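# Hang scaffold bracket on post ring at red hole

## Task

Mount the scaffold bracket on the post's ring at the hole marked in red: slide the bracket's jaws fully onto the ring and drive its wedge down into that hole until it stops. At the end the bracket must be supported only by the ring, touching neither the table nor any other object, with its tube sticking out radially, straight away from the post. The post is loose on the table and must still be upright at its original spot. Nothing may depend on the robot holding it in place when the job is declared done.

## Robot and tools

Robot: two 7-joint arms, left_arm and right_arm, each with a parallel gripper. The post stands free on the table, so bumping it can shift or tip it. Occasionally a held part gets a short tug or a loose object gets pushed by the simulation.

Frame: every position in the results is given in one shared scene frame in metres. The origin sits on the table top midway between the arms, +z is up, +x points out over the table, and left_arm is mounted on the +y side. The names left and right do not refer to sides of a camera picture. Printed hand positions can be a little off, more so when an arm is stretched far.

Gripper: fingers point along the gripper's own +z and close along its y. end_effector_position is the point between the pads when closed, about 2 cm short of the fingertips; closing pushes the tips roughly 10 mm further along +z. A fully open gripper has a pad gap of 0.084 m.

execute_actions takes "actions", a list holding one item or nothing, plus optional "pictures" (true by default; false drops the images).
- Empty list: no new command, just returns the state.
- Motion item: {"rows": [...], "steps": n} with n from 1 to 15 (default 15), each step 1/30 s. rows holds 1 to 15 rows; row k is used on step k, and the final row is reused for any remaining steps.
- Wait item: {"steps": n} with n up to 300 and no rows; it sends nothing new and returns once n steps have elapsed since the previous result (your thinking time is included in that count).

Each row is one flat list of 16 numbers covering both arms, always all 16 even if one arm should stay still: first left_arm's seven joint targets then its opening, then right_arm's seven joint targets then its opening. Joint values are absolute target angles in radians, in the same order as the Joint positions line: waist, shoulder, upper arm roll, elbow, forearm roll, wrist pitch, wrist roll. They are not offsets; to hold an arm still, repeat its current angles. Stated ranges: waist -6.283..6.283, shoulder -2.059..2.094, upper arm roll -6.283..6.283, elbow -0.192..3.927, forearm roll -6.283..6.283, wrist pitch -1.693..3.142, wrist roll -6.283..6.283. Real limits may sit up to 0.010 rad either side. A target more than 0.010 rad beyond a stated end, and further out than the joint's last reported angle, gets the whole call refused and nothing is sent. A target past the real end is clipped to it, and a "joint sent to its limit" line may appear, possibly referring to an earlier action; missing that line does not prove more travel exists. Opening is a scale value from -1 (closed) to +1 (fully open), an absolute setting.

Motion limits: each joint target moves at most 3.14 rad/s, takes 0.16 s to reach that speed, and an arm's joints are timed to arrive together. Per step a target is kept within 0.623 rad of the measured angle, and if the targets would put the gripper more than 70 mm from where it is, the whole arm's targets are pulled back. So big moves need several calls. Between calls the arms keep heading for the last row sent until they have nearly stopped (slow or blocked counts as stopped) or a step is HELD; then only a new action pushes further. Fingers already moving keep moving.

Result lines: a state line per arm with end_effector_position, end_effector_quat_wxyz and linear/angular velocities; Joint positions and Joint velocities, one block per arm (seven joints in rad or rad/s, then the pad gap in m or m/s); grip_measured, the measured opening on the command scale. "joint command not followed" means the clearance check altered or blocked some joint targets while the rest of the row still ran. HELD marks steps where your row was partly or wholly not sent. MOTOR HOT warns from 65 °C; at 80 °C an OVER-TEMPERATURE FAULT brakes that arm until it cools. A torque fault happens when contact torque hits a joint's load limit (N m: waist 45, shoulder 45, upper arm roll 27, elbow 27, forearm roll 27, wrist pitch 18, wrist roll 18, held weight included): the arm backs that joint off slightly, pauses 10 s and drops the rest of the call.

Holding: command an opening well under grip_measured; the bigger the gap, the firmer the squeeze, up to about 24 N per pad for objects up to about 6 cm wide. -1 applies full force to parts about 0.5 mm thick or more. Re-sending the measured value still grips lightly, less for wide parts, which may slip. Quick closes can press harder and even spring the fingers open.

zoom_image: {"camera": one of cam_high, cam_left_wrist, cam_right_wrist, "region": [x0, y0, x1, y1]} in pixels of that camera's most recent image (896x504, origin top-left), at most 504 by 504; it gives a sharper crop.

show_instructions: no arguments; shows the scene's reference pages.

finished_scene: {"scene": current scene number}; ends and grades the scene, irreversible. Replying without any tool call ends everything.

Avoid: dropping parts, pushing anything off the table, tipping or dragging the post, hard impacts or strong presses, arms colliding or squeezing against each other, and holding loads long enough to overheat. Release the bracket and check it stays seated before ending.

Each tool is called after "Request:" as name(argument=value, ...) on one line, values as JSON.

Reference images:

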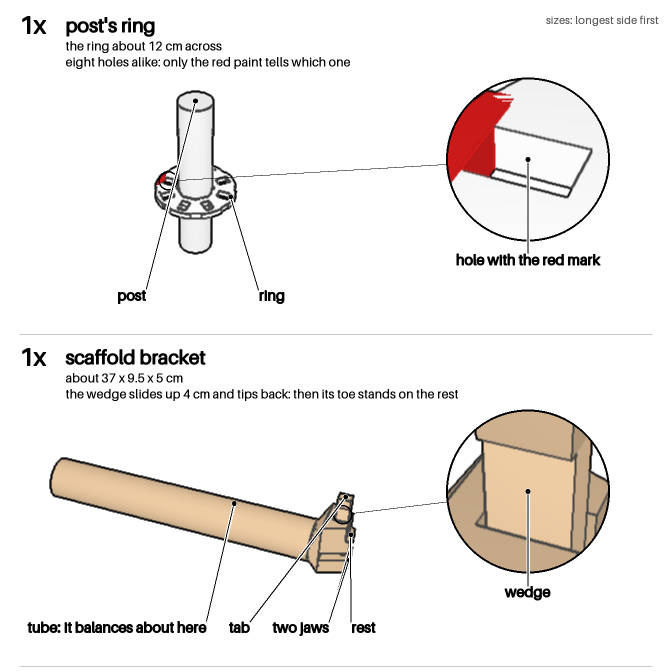

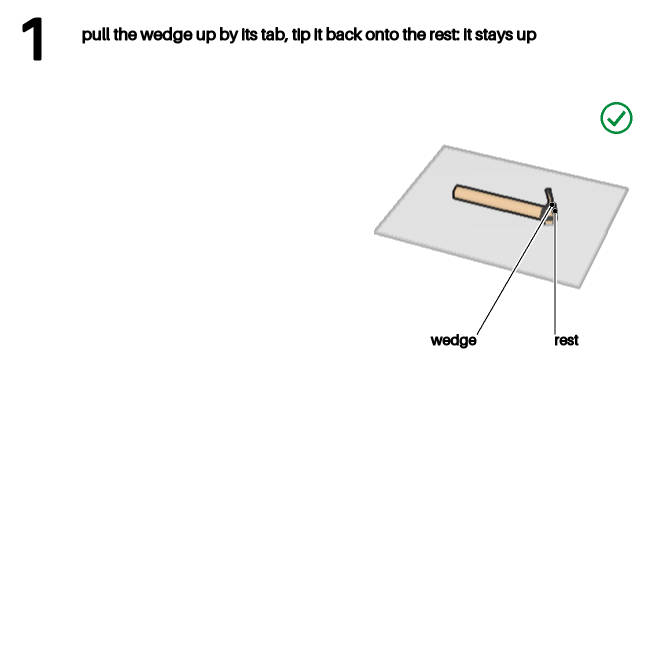

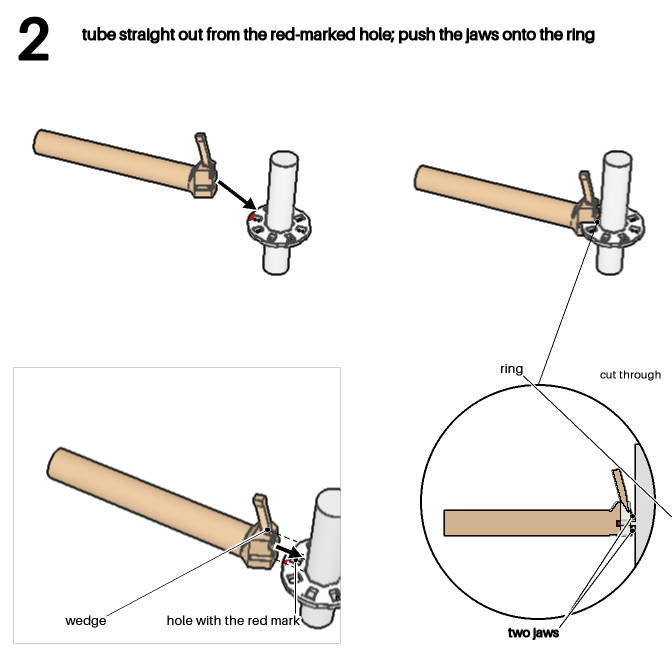

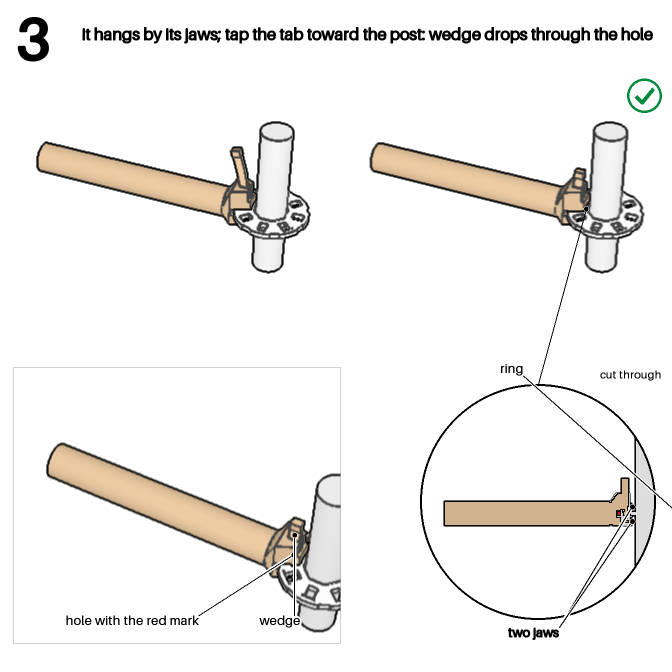

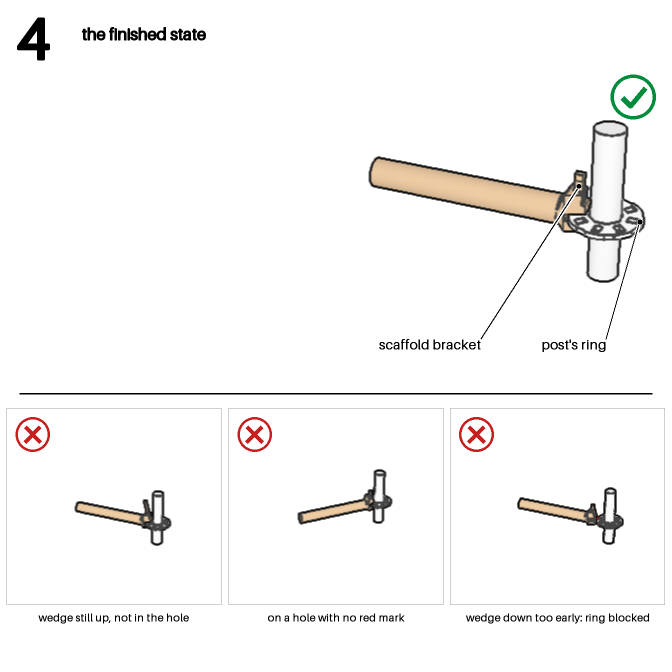

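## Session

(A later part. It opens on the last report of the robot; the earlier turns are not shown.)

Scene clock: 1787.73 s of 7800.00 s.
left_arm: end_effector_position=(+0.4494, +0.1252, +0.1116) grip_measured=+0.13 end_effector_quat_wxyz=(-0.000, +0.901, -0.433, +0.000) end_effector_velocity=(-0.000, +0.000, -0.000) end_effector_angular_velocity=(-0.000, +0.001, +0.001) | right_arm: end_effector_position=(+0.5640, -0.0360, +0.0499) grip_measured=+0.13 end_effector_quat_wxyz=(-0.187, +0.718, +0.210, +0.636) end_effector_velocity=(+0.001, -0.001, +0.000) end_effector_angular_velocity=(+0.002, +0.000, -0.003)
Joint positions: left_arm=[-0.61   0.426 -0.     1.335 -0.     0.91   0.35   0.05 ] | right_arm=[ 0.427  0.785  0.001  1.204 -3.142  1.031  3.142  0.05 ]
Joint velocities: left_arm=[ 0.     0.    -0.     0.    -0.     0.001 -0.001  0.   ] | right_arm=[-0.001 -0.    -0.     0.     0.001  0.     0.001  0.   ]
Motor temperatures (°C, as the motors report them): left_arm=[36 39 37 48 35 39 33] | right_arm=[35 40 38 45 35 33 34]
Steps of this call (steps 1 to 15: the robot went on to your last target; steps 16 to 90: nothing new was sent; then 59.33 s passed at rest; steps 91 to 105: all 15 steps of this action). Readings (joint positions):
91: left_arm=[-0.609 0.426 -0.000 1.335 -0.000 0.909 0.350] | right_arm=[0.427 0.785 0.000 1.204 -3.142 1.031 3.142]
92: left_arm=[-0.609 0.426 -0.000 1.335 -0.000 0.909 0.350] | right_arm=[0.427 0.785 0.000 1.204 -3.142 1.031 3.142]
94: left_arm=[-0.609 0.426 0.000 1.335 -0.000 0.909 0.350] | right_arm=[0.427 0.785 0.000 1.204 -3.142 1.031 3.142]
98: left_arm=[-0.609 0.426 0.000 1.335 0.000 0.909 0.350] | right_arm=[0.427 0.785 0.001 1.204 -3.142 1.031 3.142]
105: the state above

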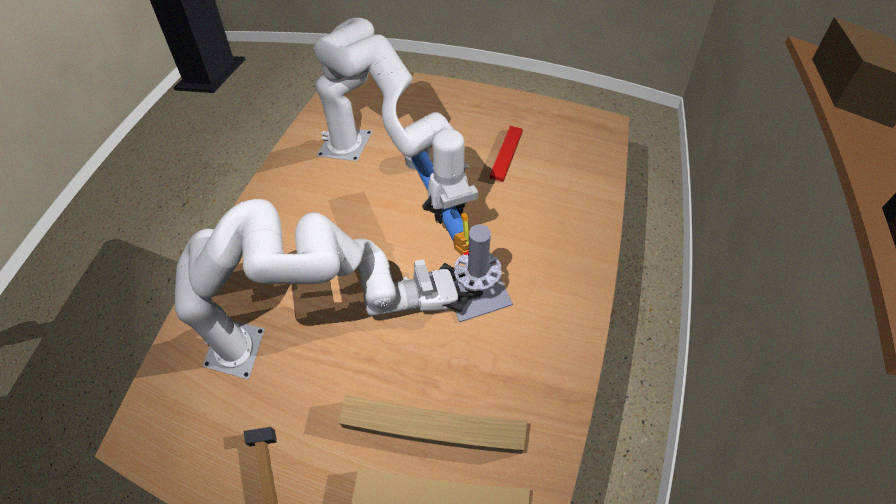

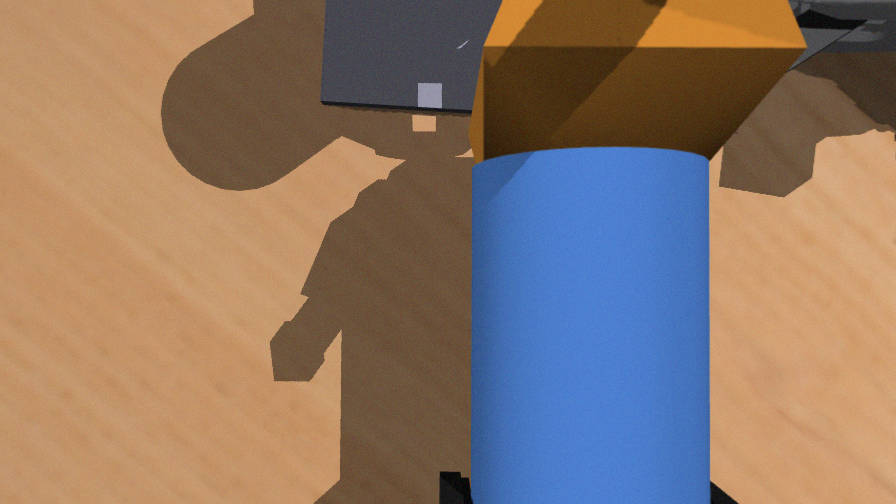

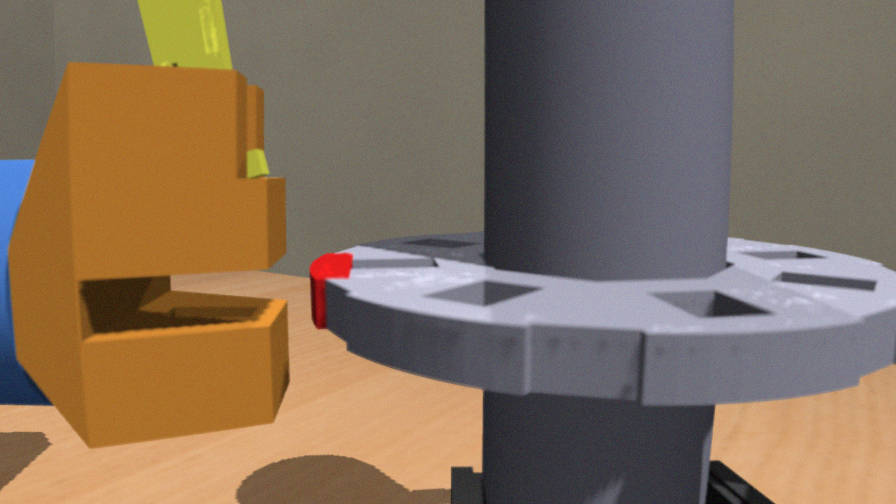

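Request:
execute_actions(actions=[{"rows": [
[-0.6099,0.4276,0,1.3385,0,0.9109,0.3492,-1, 0.4268,0.7853,0,1.2042,-3.1416,1.0311,3.1416,-0.1],
[-0.6103,0.4296,0,1.3415,0,0.9119,0.3488,-1, 0.4271,0.7853,0,1.2042,-3.1416,1.0311,3.1416,-0.1],
[-0.6107,0.4315,0,1.3445,0,0.9130,0.3484,-1, 0.4274,0.7853,0,1.2042,-3.1416,1.0311,3.1416,-0.1],
[-0.6111,0.4335,0,1.3475,0,0.9140,0.3480,-1, 0.4277,0.7853,0,1.2042,-3.1416,1.0311,3.1416,-0.1],
[-0.6115,0.4354,0,1.3505,0,0.9151,0.3476,-1, 0.4280,0.7853,0,1.2042,-3.1416,1.0311,3.1416,-0.1],
[-0.6119,0.4374,0,1.3535,0,0.9162,0.3472,-1, 0.4283,0.7853,0,1.2042,-3.1416,1.0311,3.1416,-0.1],
[-0.6123,0.4393,0,1.3565,0,0.9172,0.3468,-1, 0.4286,0.7853,0,1.2042,-3.1416,1.0311,3.1416,-0.1],
[-0.6126,0.4413,0,1.3596,0,0.9183,0.3465,-1, 0.4289,0.7853,0,1.2042,-3.1416,1.0311,3.1416,-0.1],
[-0.6130,0.4432,0,1.3626,0,0.9193,0.3461,-1, 0.4289,0.7853,0,1.2042,-3.1416,1.0311,3.1416,-0.1],
[-0.6134,0.4452,0,1.3656,0,0.9204,0.3457,-1, 0.4289,0.7853,0,1.2042,-3.1416,1.0311,3.1416,-0.1],
[-0.6138,0.4471,0,1.3686,0,0.9215,0.3453,-1, 0.4289,0.7853,0,1.2042,-3.1416,1.0311,3.1416,-0.1],
[-0.6142,0.4491,0,1.3716,0,0.9225,0.3449,-1, 0.4289,0.7853,0,1.2042,-3.1416,1.0311,3.1416,-0.1],
[-0.6146,0.4510,0,1.3746,0,0.9236,0.3445,-1, 0.4289,0.7853,0,1.2042,-3.1416,1.0311,3.1416,-0.1],
[-0.6150,0.4530,0,1.3776,0,0.9246,0.3441,-1, 0.4289,0.7853,0,1.2042,-3.1416,1.0311,3.1416,-0.1],
[-0.6154,0.4549,0,1.3806,0,0.9257,0.3437,-1, 0.4289,0.7853,0,1.2042,-3.1416,1.0311,3.1416,-0.1]
], "steps": 15}], pictures=false)

Request:
execute_actions(actions=[{"steps": 12}])

Scene clock: 1823.40 s of 7800.00 s.
left_arm: end_effector_position=(+0.4544, +0.1191, +0.1116) grip_measured=+0.13 end_effector_quat_wxyz=(-0.000, +0.901, -0.433, -0.000) end_effector_velocity=(+0.013, -0.014, -0.001) end_effector_angular_velocity=(+0.002, +0.001, +0.003) | right_arm: end_effector_position=(+0.5649, -0.0371, +0.0500) grip_measured=+0.13 end_effector_quat_wxyz=(-0.186, +0.718, +0.210, +0.637) end_effector_velocity=(-0.001, +0.001, -0.000) end_effector_angular_velocity=(-0.001, -0.000, +0.002)
Joint positions: left_arm=[-0.614  0.449  0.     1.371 -0.     0.922  0.345  0.05 ] | right_arm=[ 0.428  0.785 -0.001  1.204 -3.141  1.031  3.142  0.05 ]
Joint velocities: left_arm=[-0.01   0.058  0.001  0.088  0.001  0.031 -0.012 -0.   ] | right_arm=[ 0.001  0.001  0.001  0.    -0.001  0.    -0.001  0.   ]
Motor temperatures (°C, as the motors report them): left_arm=[36 39 37 48 35 39 33] | right_arm=[35 40 38 45 35 33 34]
Steps of this call (steps 1 to 15: the robot went on to your last target; steps 16 to 120: nothing new was sent; then 31.17 s passed at rest; steps 121 to 135: all 15 steps of this action). Readings (joint positions):
121: left_arm=[-0.610 0.426 0.000 1.336 -0.000 0.910 0.350] | right_arm=[0.426 0.785 -0.001 1.204 -3.141 1.031 3.142]
122: left_arm=[-0.610 0.426 0.000 1.336 0.000 0.910 0.349] | right_arm=[0.426 0.785 -0.001 1.204 -3.141 1.031 3.142]
124: left_arm=[-0.610 0.429 0.000 1.340 0.000 0.912 0.349] | right_arm=[0.427 0.785 -0.001 1.204 -3.141 1.031 3.142]
128: left_arm=[-0.612 0.435 -0.000 1.351 -0.000 0.915 0.348] | right_arm=[0.427 0.785 -0.001 1.204 -3.141 1.031 3.142]
135: the state above

Scene clock: 1823.80 s of 7800.00 s.
left_arm: end_effector_position=(+0.4557, +0.1176, +0.1116) grip_measured=+0.13 end_effector_quat_wxyz=(-0.000, +0.902, -0.433, -0.000) end_effector_velocity=(+0.001, -0.001, +0.001) end_effector_angular_velocity=(-0.002, -0.003, +0.000) | right_arm: end_effector_position=(+0.5647, -0.0368, +0.0500) grip_measured=+0.13 end_effector_quat_wxyz=(-0.186, +0.718, +0.210, +0.637) end_effector_velocity=(-0.001, +0.001, +0.000) end_effector_angular_velocity=(+0.002, +0.001, +0.001)
Joint positions: left_arm=[-0.615  0.455  0.     1.38   0.     0.926  0.344  0.05 ] | right_arm=[ 0.428  0.785 -0.001  1.204 -3.141  1.031  3.142  0.05 ]
Joint velocities: left_arm=[-0.001  0.001  0.     0.004  0.     0.    -0.001  0.   ] | right_arm=[ 0.002 -0.     0.001  0.     0.001  0.     0.     0.   ]
Motor temperatures (°C, as the motors report them): left_arm=[36 39 37 48 35 39 33] | right_arm=[35 40 38 45 35 33 34]
Steps of this call (steps 1 to 12: the robot went on to your last target). Readings (joint positions):
1: left_arm=[-0.615 0.451 0.000 1.374 0.000 0.923 0.345] | right_arm=[0.428 0.785 -0.001 1.204 -3.141 1.031 3.142]
2: left_arm=[-0.615 0.452 -0.000 1.376 -0.000 0.924 0.344] | right_arm=[0.428 0.785 -0.001 1.204 -3.141 1.031 3.142]
4: left_arm=[-0.615 0.454 -0.000 1.379 -0.000 0.925 0.344] | right_arm=[0.428 0.785 -0.001 1.204 -3.141 1.031 3.142]
8: left_arm=[-0.615 0.455 0.000 1.380 0.000 0.926 0.344] | right_arm=[0.428 0.785 -0.001 1.204 -3.141 1.031 3.142]
12: the state above

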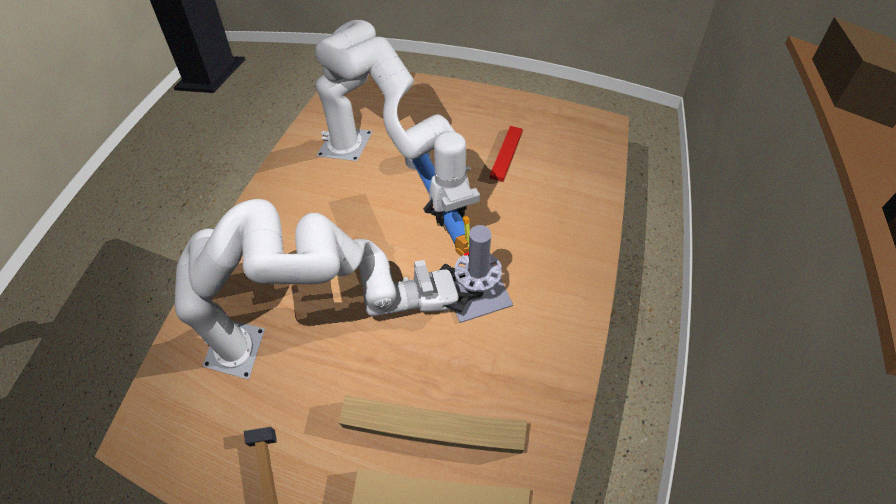

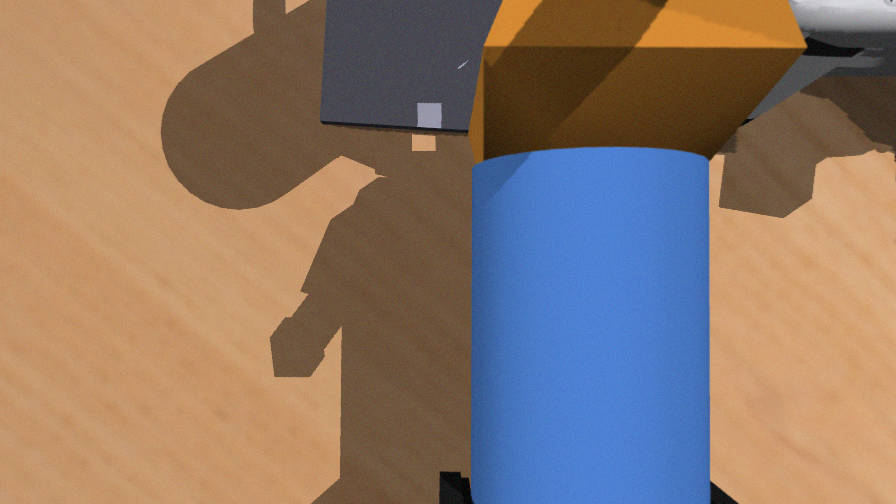

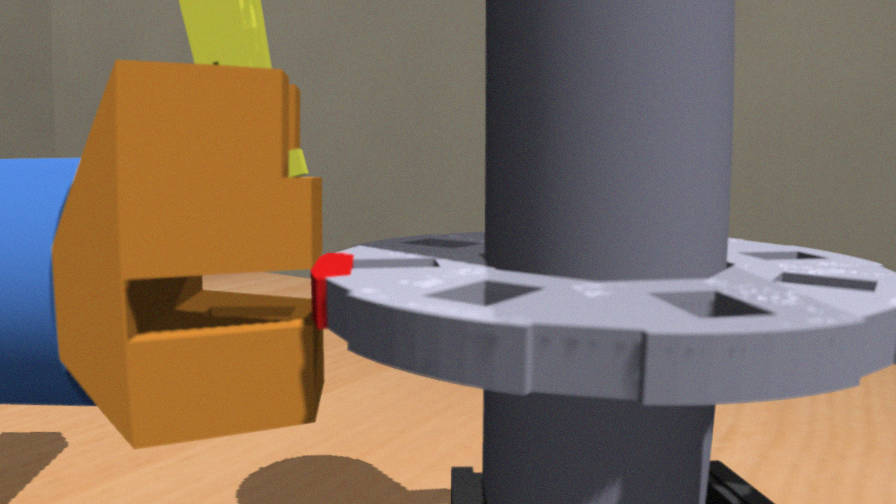

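Request:
execute_actions(actions=[{"rows": [[-0.6154,0.4549,0,1.3806,0,0.9257,0.3437,-1, 0.4289,0.7853,0,1.2042,-3.1416,1.0311,3.1416,-0.1]], "steps": 15}])

Request:
zoom_image(camera="cam_right_wrist", region=[220, 200, 480, 400])

Scene clock: 1830.20 s of 7800.00 s.
left_arm: end_effector_position=(+0.4557, +0.1175, +0.1116) grip_measured=+0.13 end_effector_quat_wxyz=(-0.000, +0.901, -0.433, +0.000) end_effector_velocity=(-0.001, -0.000, -0.000) end_effector_angular_velocity=(+0.000, +0.001, -0.001) | right_arm: end_effector_position=(+0.5640, -0.0358, +0.0500) grip_measured=+0.13 end_effector_quat_wxyz=(-0.187, +0.718, +0.211, +0.636) end_effector_velocity=(-0.000, +0.000, -0.000) end_effector_angular_velocity=(+0.003, +0.002, +0.000)
Joint positions: left_arm=[-0.615  0.455 -0.     1.381 -0.     0.926  0.344  0.05 ] | right_arm=[ 0.429  0.785 -0.     1.204 -3.142  1.031  3.142  0.05 ]
Joint velocities: left_arm=[-0.001  0.    -0.001 -0.001 -0.     0.     0.    -0.   ] | right_arm=[ 0.     0.001  0.001  0.     0.001 -0.     0.003  0.   ]
Motor temperatures (°C, as the motors report them): left_arm=[36 39 37 48 35 39 33] | right_arm=[35 40 38 45 35 33 34]
Steps of this call (steps 1 to 15: the robot went on to your last target; steps 16 to 90: nothing new was sent; then 2.90 s passed at rest; steps 91 to 105: all 15 steps of this action). Readings (joint positions):
91: left_arm=[-0.615 0.455 -0.000 1.381 0.000 0.926 0.344] | right_arm=[0.429 0.785 -0.000 1.204 -3.142 1.031 3.142]
92: left_arm=[-0.615 0.455 0.000 1.381 -0.000 0.926 0.344] | right_arm=[0.429 0.785 -0.000 1.204 -3.142 1.031 3.142]
94: left_arm=[-0.615 0.455 -0.000 1.381 -0.000 0.926 0.344] | right_arm=[0.429 0.785 -0.000 1.204 -3.142 1.031 3.142]
98: left_arm=[-0.615 0.455 0.000 1.381 0.000 0.926 0.344] | right_arm=[0.429 0.785 -0.000 1.204 -3.142 1.031 3.142]
105: the state above

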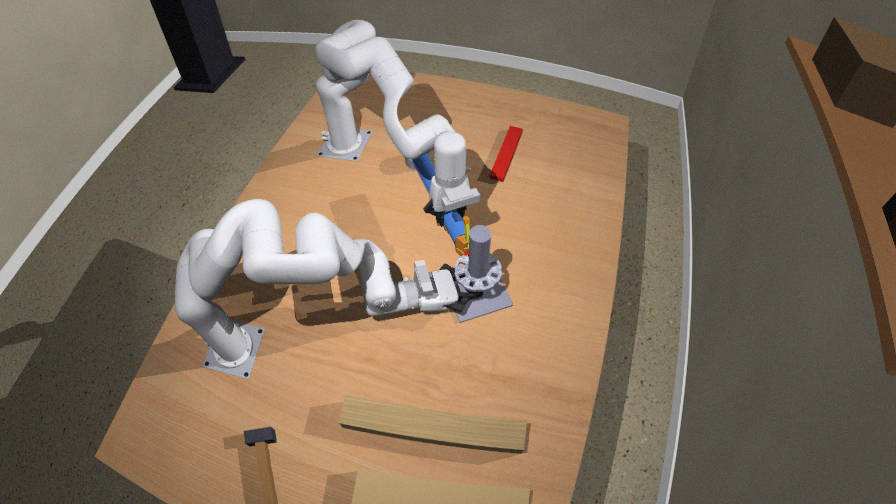

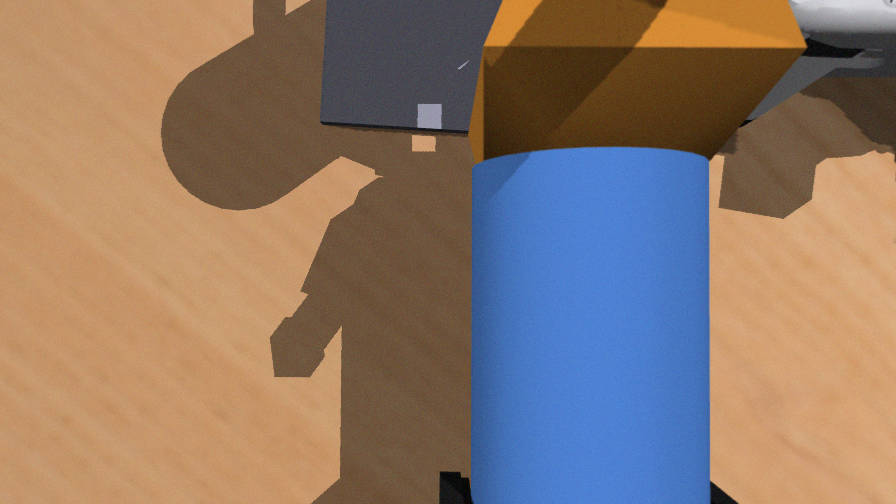

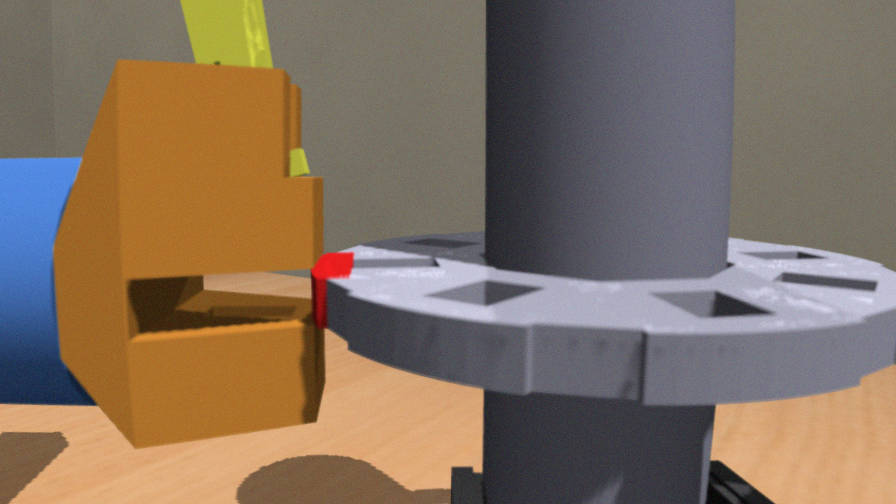

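Region (220, 200, 480, 400) of cam_right_wrist's 896x504 image, scaled by 1.938, with more detail than that image has; it fills the top 388 rows of this view, and the rest is white.

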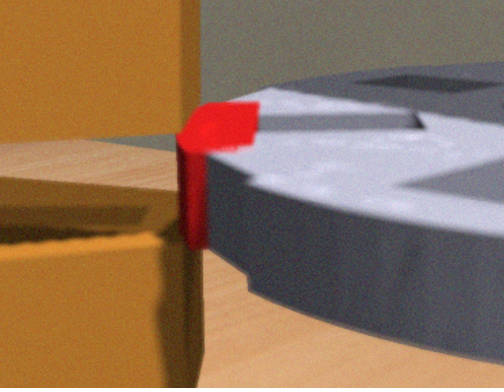

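Request:
execute_actions(actions=[{"rows": [
[-0.6158,0.4569,0,1.3837,0,0.9268,0.3433,-1, 0.4289,0.7853,0,1.2042,-3.1416,1.0311,3.1416,-0.1],
[-0.6162,0.4589,0,1.3868,0,0.9279,0.3429,-1, 0.4289,0.7853,0,1.2042,-3.1416,1.0311,3.1416,-0.1],
[-0.6166,0.4609,0,1.3899,0,0.9290,0.3425,-1, 0.4289,0.7853,0,1.2042,-3.1416,1.0311,3.1416,-0.1],
[-0.6169,0.4628,0,1.3929,0,0.9301,0.3421,-1, 0.4289,0.7853,0,1.2042,-3.1416,1.0311,3.1416,-0.1],
[-0.6173,0.4648,0,1.3960,0,0.9312,0.3417,-1, 0.4289,0.7853,0,1.2042,-3.1416,1.0311,3.1416,-0.1],
[-0.6177,0.4668,0,1.3991,0,0.9323,0.3413,-1, 0.4289,0.7853,0,1.2042,-3.1416,1.0311,3.1416,-0.1],
[-0.6181,0.4688,0,1.4022,0,0.9334,0.3409,-1, 0.4289,0.7853,0,1.2042,-3.1416,1.0311,3.1416,-0.1],
[-0.6185,0.4708,0,1.4053,0,0.9345,0.3406,-1, 0.4289,0.7853,0,1.2042,-3.1416,1.0311,3.1416,-0.1]
], "steps": 15}])

Scene clock: 1846.43 s of 7800.00 s.
left_arm: end_effector_position=(+0.4589, +0.1134, +0.1116) grip_measured=+0.13 end_effector_quat_wxyz=(+0.000, +0.901, -0.433, -0.000) end_effector_velocity=(+0.002, +0.002, -0.000) end_effector_angular_velocity=(+0.003, +0.001, +0.004) | right_arm: end_effector_position=(+0.5640, -0.0357, +0.0500) grip_measured=+0.13 end_effector_quat_wxyz=(-0.187, +0.718, +0.211, +0.636) end_effector_velocity=(+0.000, +0.000, +0.001) end_effector_angular_velocity=(+0.000, -0.001, -0.000)
Joint positions: left_arm=[-0.618  0.47  -0.     1.405 -0.     0.934  0.341  0.05 ] | right_arm=[ 0.429  0.785 -0.     1.204 -3.142  1.031  3.142  0.05 ]
Joint velocities: left_arm=[ 0.001  0.004  0.003  0.005  0.001  0.003 -0.001 -0.   ] | right_arm=[ 0.    -0.001  0.    -0.     0.001 -0.    -0.001 -0.   ]
Motor temperatures (°C, as the motors report them): left_arm=[36 40 37 48 35 39 33] | right_arm=[35 40 38 45 35 33 34]
Steps of this call (steps 1 to 15: the robot went on to your last target; steps 16 to 90: nothing new was sent; then 12.73 s passed at rest; steps 91 to 105: all 15 steps of this action). Readings (joint positions):
91: left_arm=[-0.615 0.455 0.000 1.381 0.000 0.926 0.344] | right_arm=[0.429 0.785 -0.000 1.204 -3.142 1.031 3.142]
92: left_arm=[-0.615 0.455 0.000 1.381 0.000 0.926 0.344] | right_arm=[0.429 0.785 -0.000 1.204 -3.142 1.031 3.142]
94: left_arm=[-0.616 0.458 0.000 1.385 0.000 0.927 0.343] | right_arm=[0.429 0.785 -0.000 1.204 -3.142 1.031 3.142]
98: left_arm=[-0.617 0.465 -0.000 1.396 -0.000 0.931 0.342] | right_arm=[0.429 0.785 -0.000 1.204 -3.142 1.031 3.142]
105: the state above

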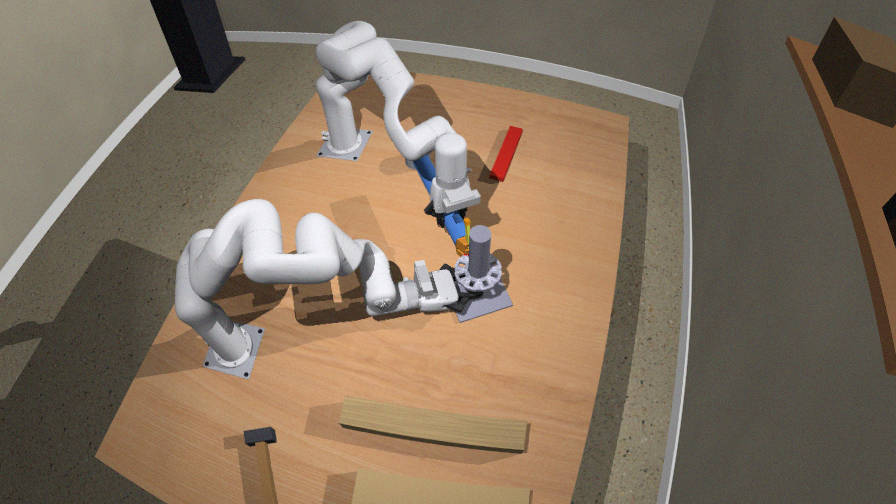

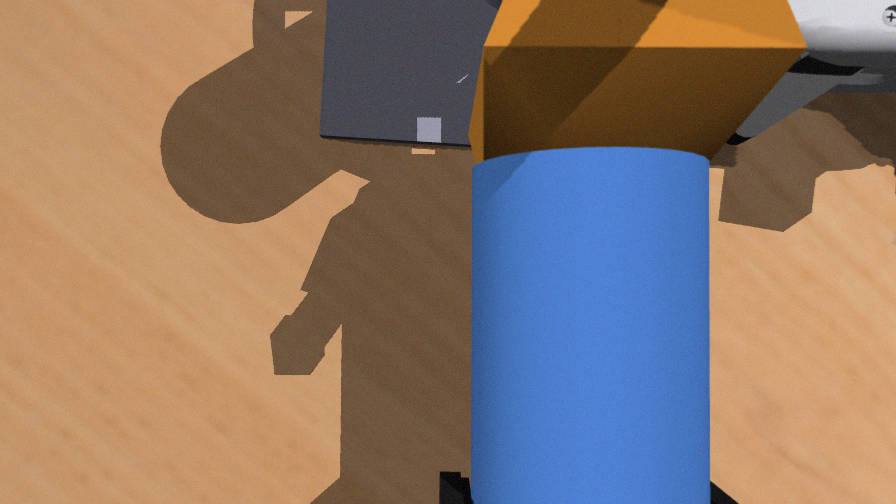

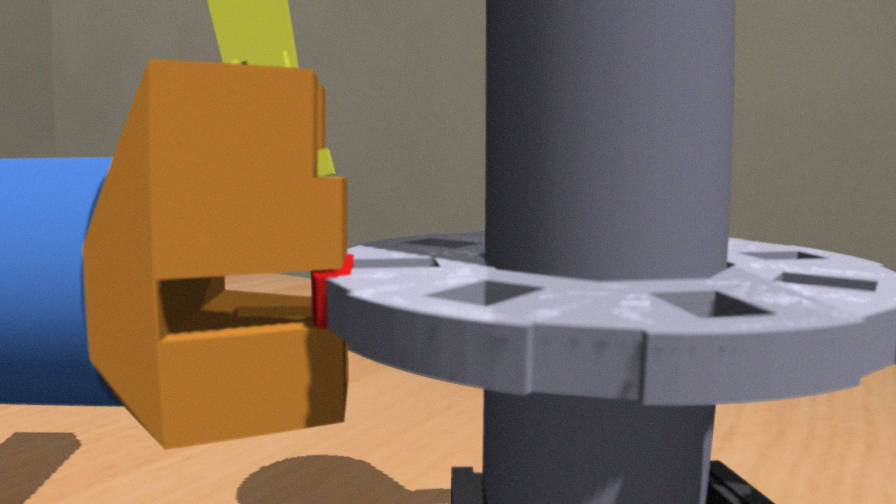

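Request:
execute_actions(actions=[{"rows": [
[-0.6192,0.4743,0,1.4107,0,0.9364,0.3399,-1, 0.4289,0.7853,0,1.2042,-3.1416,1.0311,3.1416,-0.1],
[-0.6199,0.4778,0,1.4161,0,0.9383,0.3392,-1, 0.4289,0.7853,0,1.2042,-3.1416,1.0311,3.1416,-0.1],
[-0.6205,0.4812,0,1.4215,0,0.9403,0.3385,-1, 0.4289,0.7853,0,1.2042,-3.1416,1.0311,3.1416,-0.1],
[-0.6212,0.4847,0,1.4269,0,0.9422,0.3378,-1, 0.4289,0.7853,0,1.2042,-3.1416,1.0311,3.1416,-0.1],
[-0.6220,0.4888,0,1.4334,0,0.9446,0.3370,-1, 0.4289,0.7853,0,1.2042,-3.1416,1.0311,3.1416,-0.1],
[-0.6227,0.4930,0,1.4399,0,0.9469,0.3363,-1, 0.4289,0.7853,0,1.2042,-3.1416,1.0311,3.1416,-0.1],
[-0.6235,0.4971,0,1.4464,0,0.9493,0.3355,-1, 0.4289,0.7853,0,1.2042,-3.1416,1.0311,3.1416,-0.1],
[-0.6243,0.5013,0,1.4530,0,0.9517,0.3347,-1, 0.4289,0.7853,0,1.2042,-3.1416,1.0311,3.1416,-0.1],
[-0.6250,0.5054,0,1.4596,0,0.9542,0.3340,-1, 0.4289,0.7853,0,1.2042,-3.1416,1.0311,3.1416,-0.1],
[-0.6258,0.5096,0,1.4662,0,0.9566,0.3332,-1, 0.4289,0.7853,0,1.2042,-3.1416,1.0311,3.1416,-0.1],
[-0.6265,0.5138,0,1.4728,0,0.9590,0.3325,-1, 0.4289,0.7853,0,1.2042,-3.1416,1.0311,3.1416,-0.1],
[-0.6273,0.5180,0,1.4794,0,0.9614,0.3317,-1, 0.4289,0.7853,0,1.2042,-3.1416,1.0311,3.1416,-0.1],
[-0.6281,0.5222,0,1.4861,0,0.9639,0.3309,-1, 0.4289,0.7853,0,1.2042,-3.1416,1.0311,3.1416,-0.1],
[-0.6288,0.5264,0,1.4928,0,0.9664,0.3302,-1, 0.4289,0.7853,0,1.2042,-3.1416,1.0311,3.1416,-0.1],
[-0.6296,0.5306,0,1.4995,0,0.9689,0.3294,-1, 0.4289,0.7853,0,1.2042,-3.1416,1.0311,3.1416,-0.1]
], "steps": 15}], pictures=false)

Request:
execute_actions(actions=[{"steps": 12}])

Scene clock: 1875.50 s of 7800.00 s.
left_arm: end_effector_position=(+0.4686, +0.1013, +0.1116) grip_measured=+0.13 end_effector_quat_wxyz=(+0.000, +0.901, -0.433, -0.000) end_effector_velocity=(+0.025, -0.030, -0.001) end_effector_angular_velocity=(+0.002, +0.001, +0.002) | right_arm: end_effector_position=(+0.5640, -0.0357, +0.0500) grip_measured=+0.13 end_effector_quat_wxyz=(-0.187, +0.718, +0.211, +0.636) end_effector_velocity=(+0.000, -0.001, -0.000) end_effector_angular_velocity=(+0.001, +0.001, -0.002)
Joint positions: left_arm=[-0.627  0.517 -0.     1.478 -0.     0.961  0.332  0.05 ] | right_arm=[ 0.429  0.785 -0.     1.204 -3.142  1.031  3.142  0.05 ]
Joint velocities: left_arm=[-0.022  0.125  0.002  0.196  0.     0.073 -0.022 -0.   ] | right_arm=[-0.001  0.001  0.    -0.     0.     0.     0.001  0.   ]
Motor temperatures (°C, as the motors report them): left_arm=[36 40 37 49 35 39 33] | right_arm=[35 40 39 45 35 33 34]
Steps of this call (steps 1 to 15: the robot went on to your last target; steps 16 to 90: nothing new was sent; then 25.57 s passed at rest; steps 91 to 105: all 15 steps of this action). Readings (joint positions):
91: left_arm=[-0.619 0.471 0.000 1.405 0.000 0.935 0.341] | right_arm=[0.429 0.785 -0.000 1.204 -3.142 1.031 3.142]
92: left_arm=[-0.619 0.472 0.000 1.407 0.000 0.935 0.340] | right_arm=[0.429 0.785 -0.000 1.204 -3.142 1.031 3.142]
94: left_arm=[-0.619 0.476 0.000 1.413 0.000 0.938 0.340] | right_arm=[0.429 0.785 -0.000 1.204 -3.142 1.031 3.142]
98: left_arm=[-0.622 0.489 -0.000 1.434 -0.000 0.945 0.337] | right_arm=[0.429 0.785 -0.000 1.204 -3.142 1.031 3.142]
105: the state above

Scene clock: 1875.90 s of 7800.00 s.
left_arm: end_effector_position=(+0.4713, +0.0982, +0.1116) grip_measured=+0.13 end_effector_quat_wxyz=(-0.000, +0.902, -0.433, -0.000) end_effector_velocity=(+0.001, -0.001, +0.001) end_effector_angular_velocity=(-0.002, -0.002, +0.001) | right_arm: end_effector_position=(+0.5640, -0.0357, +0.0500) grip_measured=+0.13 end_effector_quat_wxyz=(-0.187, +0.718, +0.211, +0.636) end_effector_velocity=(+0.001, -0.000, +0.000) end_effector_angular_velocity=(+0.001, -0.000, -0.001)
Joint positions: left_arm=[-0.629  0.53   0.     1.499  0.     0.969  0.329  0.05 ] | right_arm=[ 0.429  0.785 -0.     1.204 -3.142  1.031  3.142  0.05 ]
Joint velocities: left_arm=[-0.001  0.001  0.     0.005 -0.     0.001 -0.001 -0.   ] | right_arm=[-0.001 -0.001  0.     0.     0.     0.     0.001 -0.   ]
Motor temperatures (°C, as the motors report them): left_arm=[36 40 37 49 35 39 33] | right_arm=[35 40 39 45 35 33 34]
Steps of this call (steps 1 to 12: the robot went on to your last target). Readings (joint positions):
1: left_arm=[-0.628 0.521 -0.000 1.485 -0.000 0.963 0.331] | right_arm=[0.429 0.785 -0.000 1.204 -3.142 1.031 3.142]
2: left_arm=[-0.629 0.525 -0.000 1.490 -0.000 0.965 0.331] | right_arm=[0.429 0.785 -0.000 1.204 -3.142 1.031 3.142]
4: left_arm=[-0.629 0.528 -0.000 1.495 -0.000 0.967 0.330] | right_arm=[0.429 0.785 -0.000 1.204 -3.142 1.031 3.142]
8: left_arm=[-0.630 0.530 -0.000 1.498 -0.000 0.969 0.330] | right_arm=[0.429 0.785 -0.000 1.204 -3.142 1.031 3.142]
12: the state above

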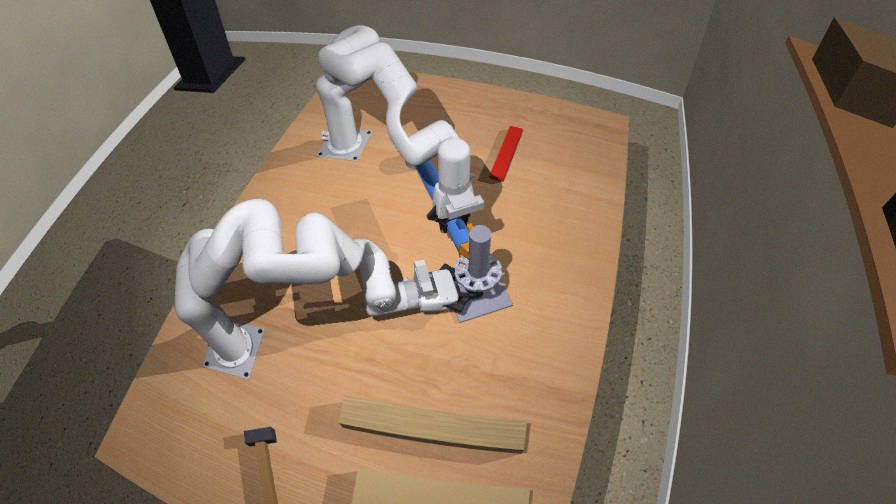

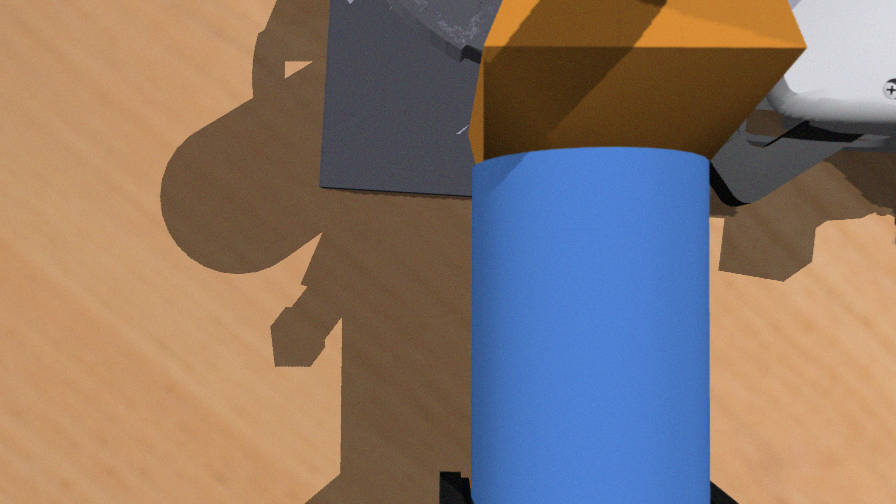

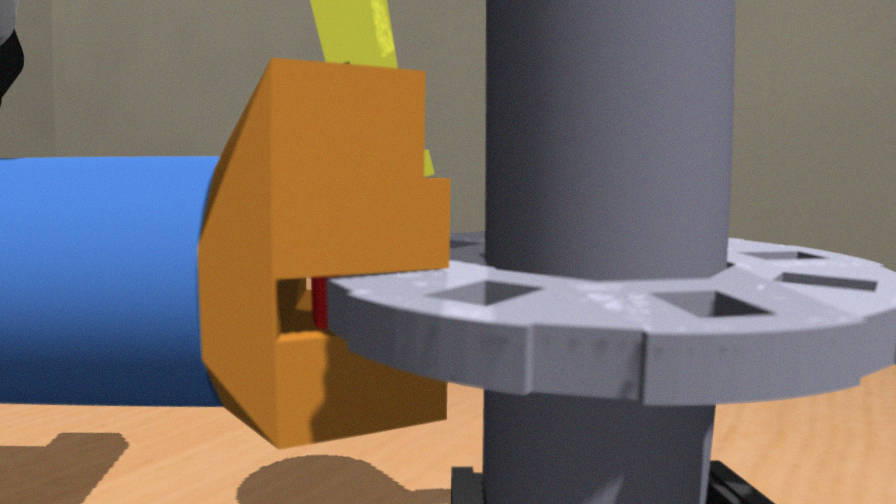

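Request:
execute_actions(actions=[{"rows": [
[-0.6298,0.5316,0,1.5012,0,0.9695,0.3292,-1, 0.4289,0.7853,0,1.2042,-3.1416,1.0311,3.1416,-0.1],
[-0.6300,0.5327,0,1.5028,0,0.9701,0.3290,-1, 0.4289,0.7853,0,1.2042,-3.1416,1.0311,3.1416,-0.1],
[-0.6301,0.5337,0,1.5045,0,0.9708,0.3289,-1, 0.4289,0.7853,0,1.2042,-3.1416,1.0311,3.1416,-0.1],
[-0.6303,0.5348,0,1.5062,0,0.9714,0.3287,-1, 0.4289,0.7853,0,1.2042,-3.1416,1.0311,3.1416,-0.1],
[-0.6305,0.5358,0,1.5078,0,0.9720,0.3285,-1, 0.4289,0.7853,0,1.2042,-3.1416,1.0311,3.1416,-0.1],
[-0.6307,0.5369,0,1.5095,0,0.9726,0.3283,-1, 0.4289,0.7853,0,1.2042,-3.1416,1.0311,3.1416,-0.1],
[-0.6308,0.5379,0,1.5112,0,0.9733,0.3282,-1, 0.4289,0.7853,0,1.2042,-3.1416,1.0311,3.1416,-0.1],
[-0.6310,0.5390,0,1.5128,0,0.9739,0.3280,-1, 0.4289,0.7853,0,1.2042,-3.1416,1.0311,3.1416,-0.1],
[-0.6312,0.5400,0,1.5145,0,0.9745,0.3278,-1, 0.4289,0.7853,0,1.2042,-3.1416,1.0311,3.1416,-0.1]
], "steps": 15}])

Scene clock: 1889.57 s of 7800.00 s.
left_arm: end_effector_position=(+0.4731, +0.0956, +0.1116) grip_measured=+0.13 end_effector_quat_wxyz=(+0.000, +0.901, -0.433, -0.000) end_effector_velocity=(+0.001, +0.000, +0.001) end_effector_angular_velocity=(+0.001, -0.001, +0.002) | right_arm: end_effector_position=(+0.5640, -0.0357, +0.0500) grip_measured=+0.13 end_effector_quat_wxyz=(-0.187, +0.718, +0.211, +0.636) end_effector_velocity=(+0.000, -0.000, +0.001) end_effector_angular_velocity=(+0.000, -0.001, -0.000)
Joint positions: left_arm=[-0.631  0.54  -0.     1.514 -0.     0.974  0.328  0.05 ] | right_arm=[ 0.429  0.785 -0.     1.204 -3.142  1.031  3.142  0.05 ]
Joint velocities: left_arm=[-0.     0.003  0.002  0.006 -0.     0.003 -0.001 -0.   ] | right_arm=[-0.    -0.001 -0.    -0.    -0.     0.     0.    -0.   ]
Motor temperatures (°C, as the motors report them): left_arm=[36 40 37 49 35 39 33] | right_arm=[35 40 39 45 35 33 34]
Steps of this call (steps 1 to 30: the robot went on to your last target; steps 31 to 90: nothing new was sent; then 10.17 s passed at rest; steps 91 to 105: all 15 steps of this action). Readings (joint positions):
91: left_arm=[-0.630 0.531 0.000 1.500 -0.000 0.969 0.329] | right_arm=[0.429 0.785 -0.000 1.204 -3.142 1.031 3.142]
92: left_arm=[-0.630 0.531 0.000 1.500 0.000 0.969 0.329] | right_arm=[0.429 0.785 -0.000 1.204 -3.142 1.031 3.142]
94: left_arm=[-0.630 0.532 0.000 1.502 0.000 0.970 0.329] | right_arm=[0.429 0.785 -0.000 1.204 -3.142 1.031 3.142]
98: left_arm=[-0.630 0.536 -0.000 1.508 -0.000 0.972 0.329] | right_arm=[0.429 0.785 -0.000 1.204 -3.142 1.031 3.142]
105: the state above

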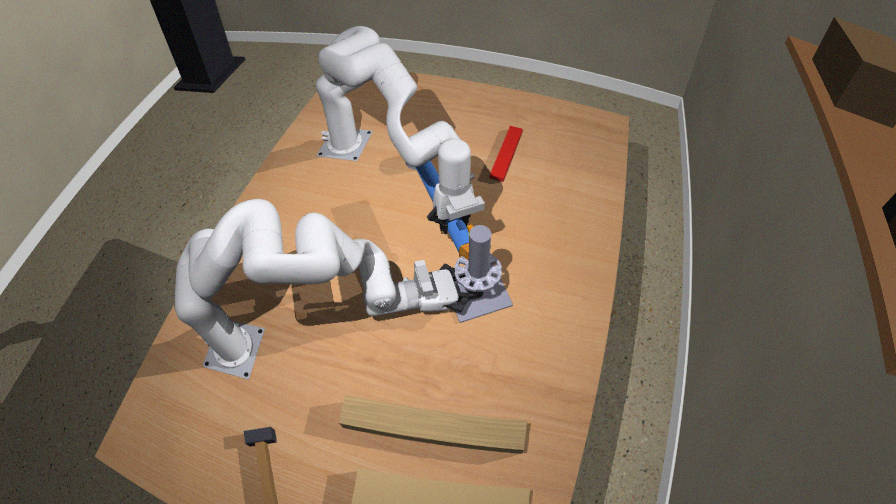

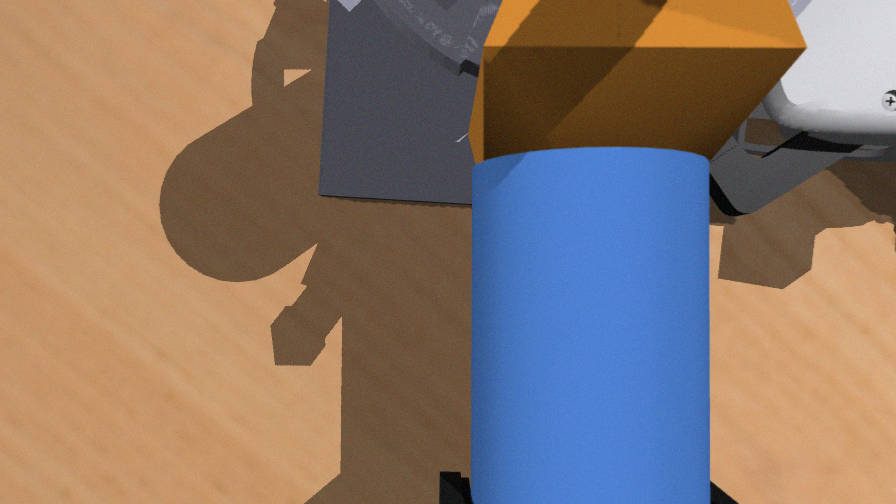

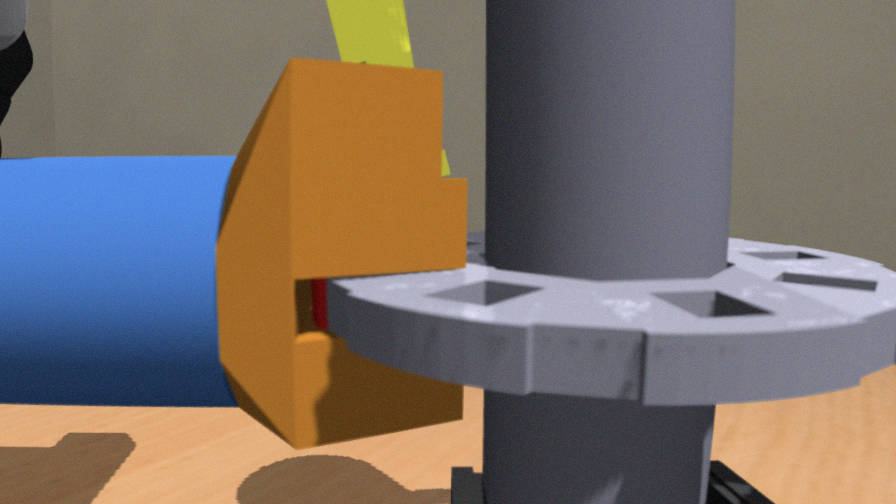

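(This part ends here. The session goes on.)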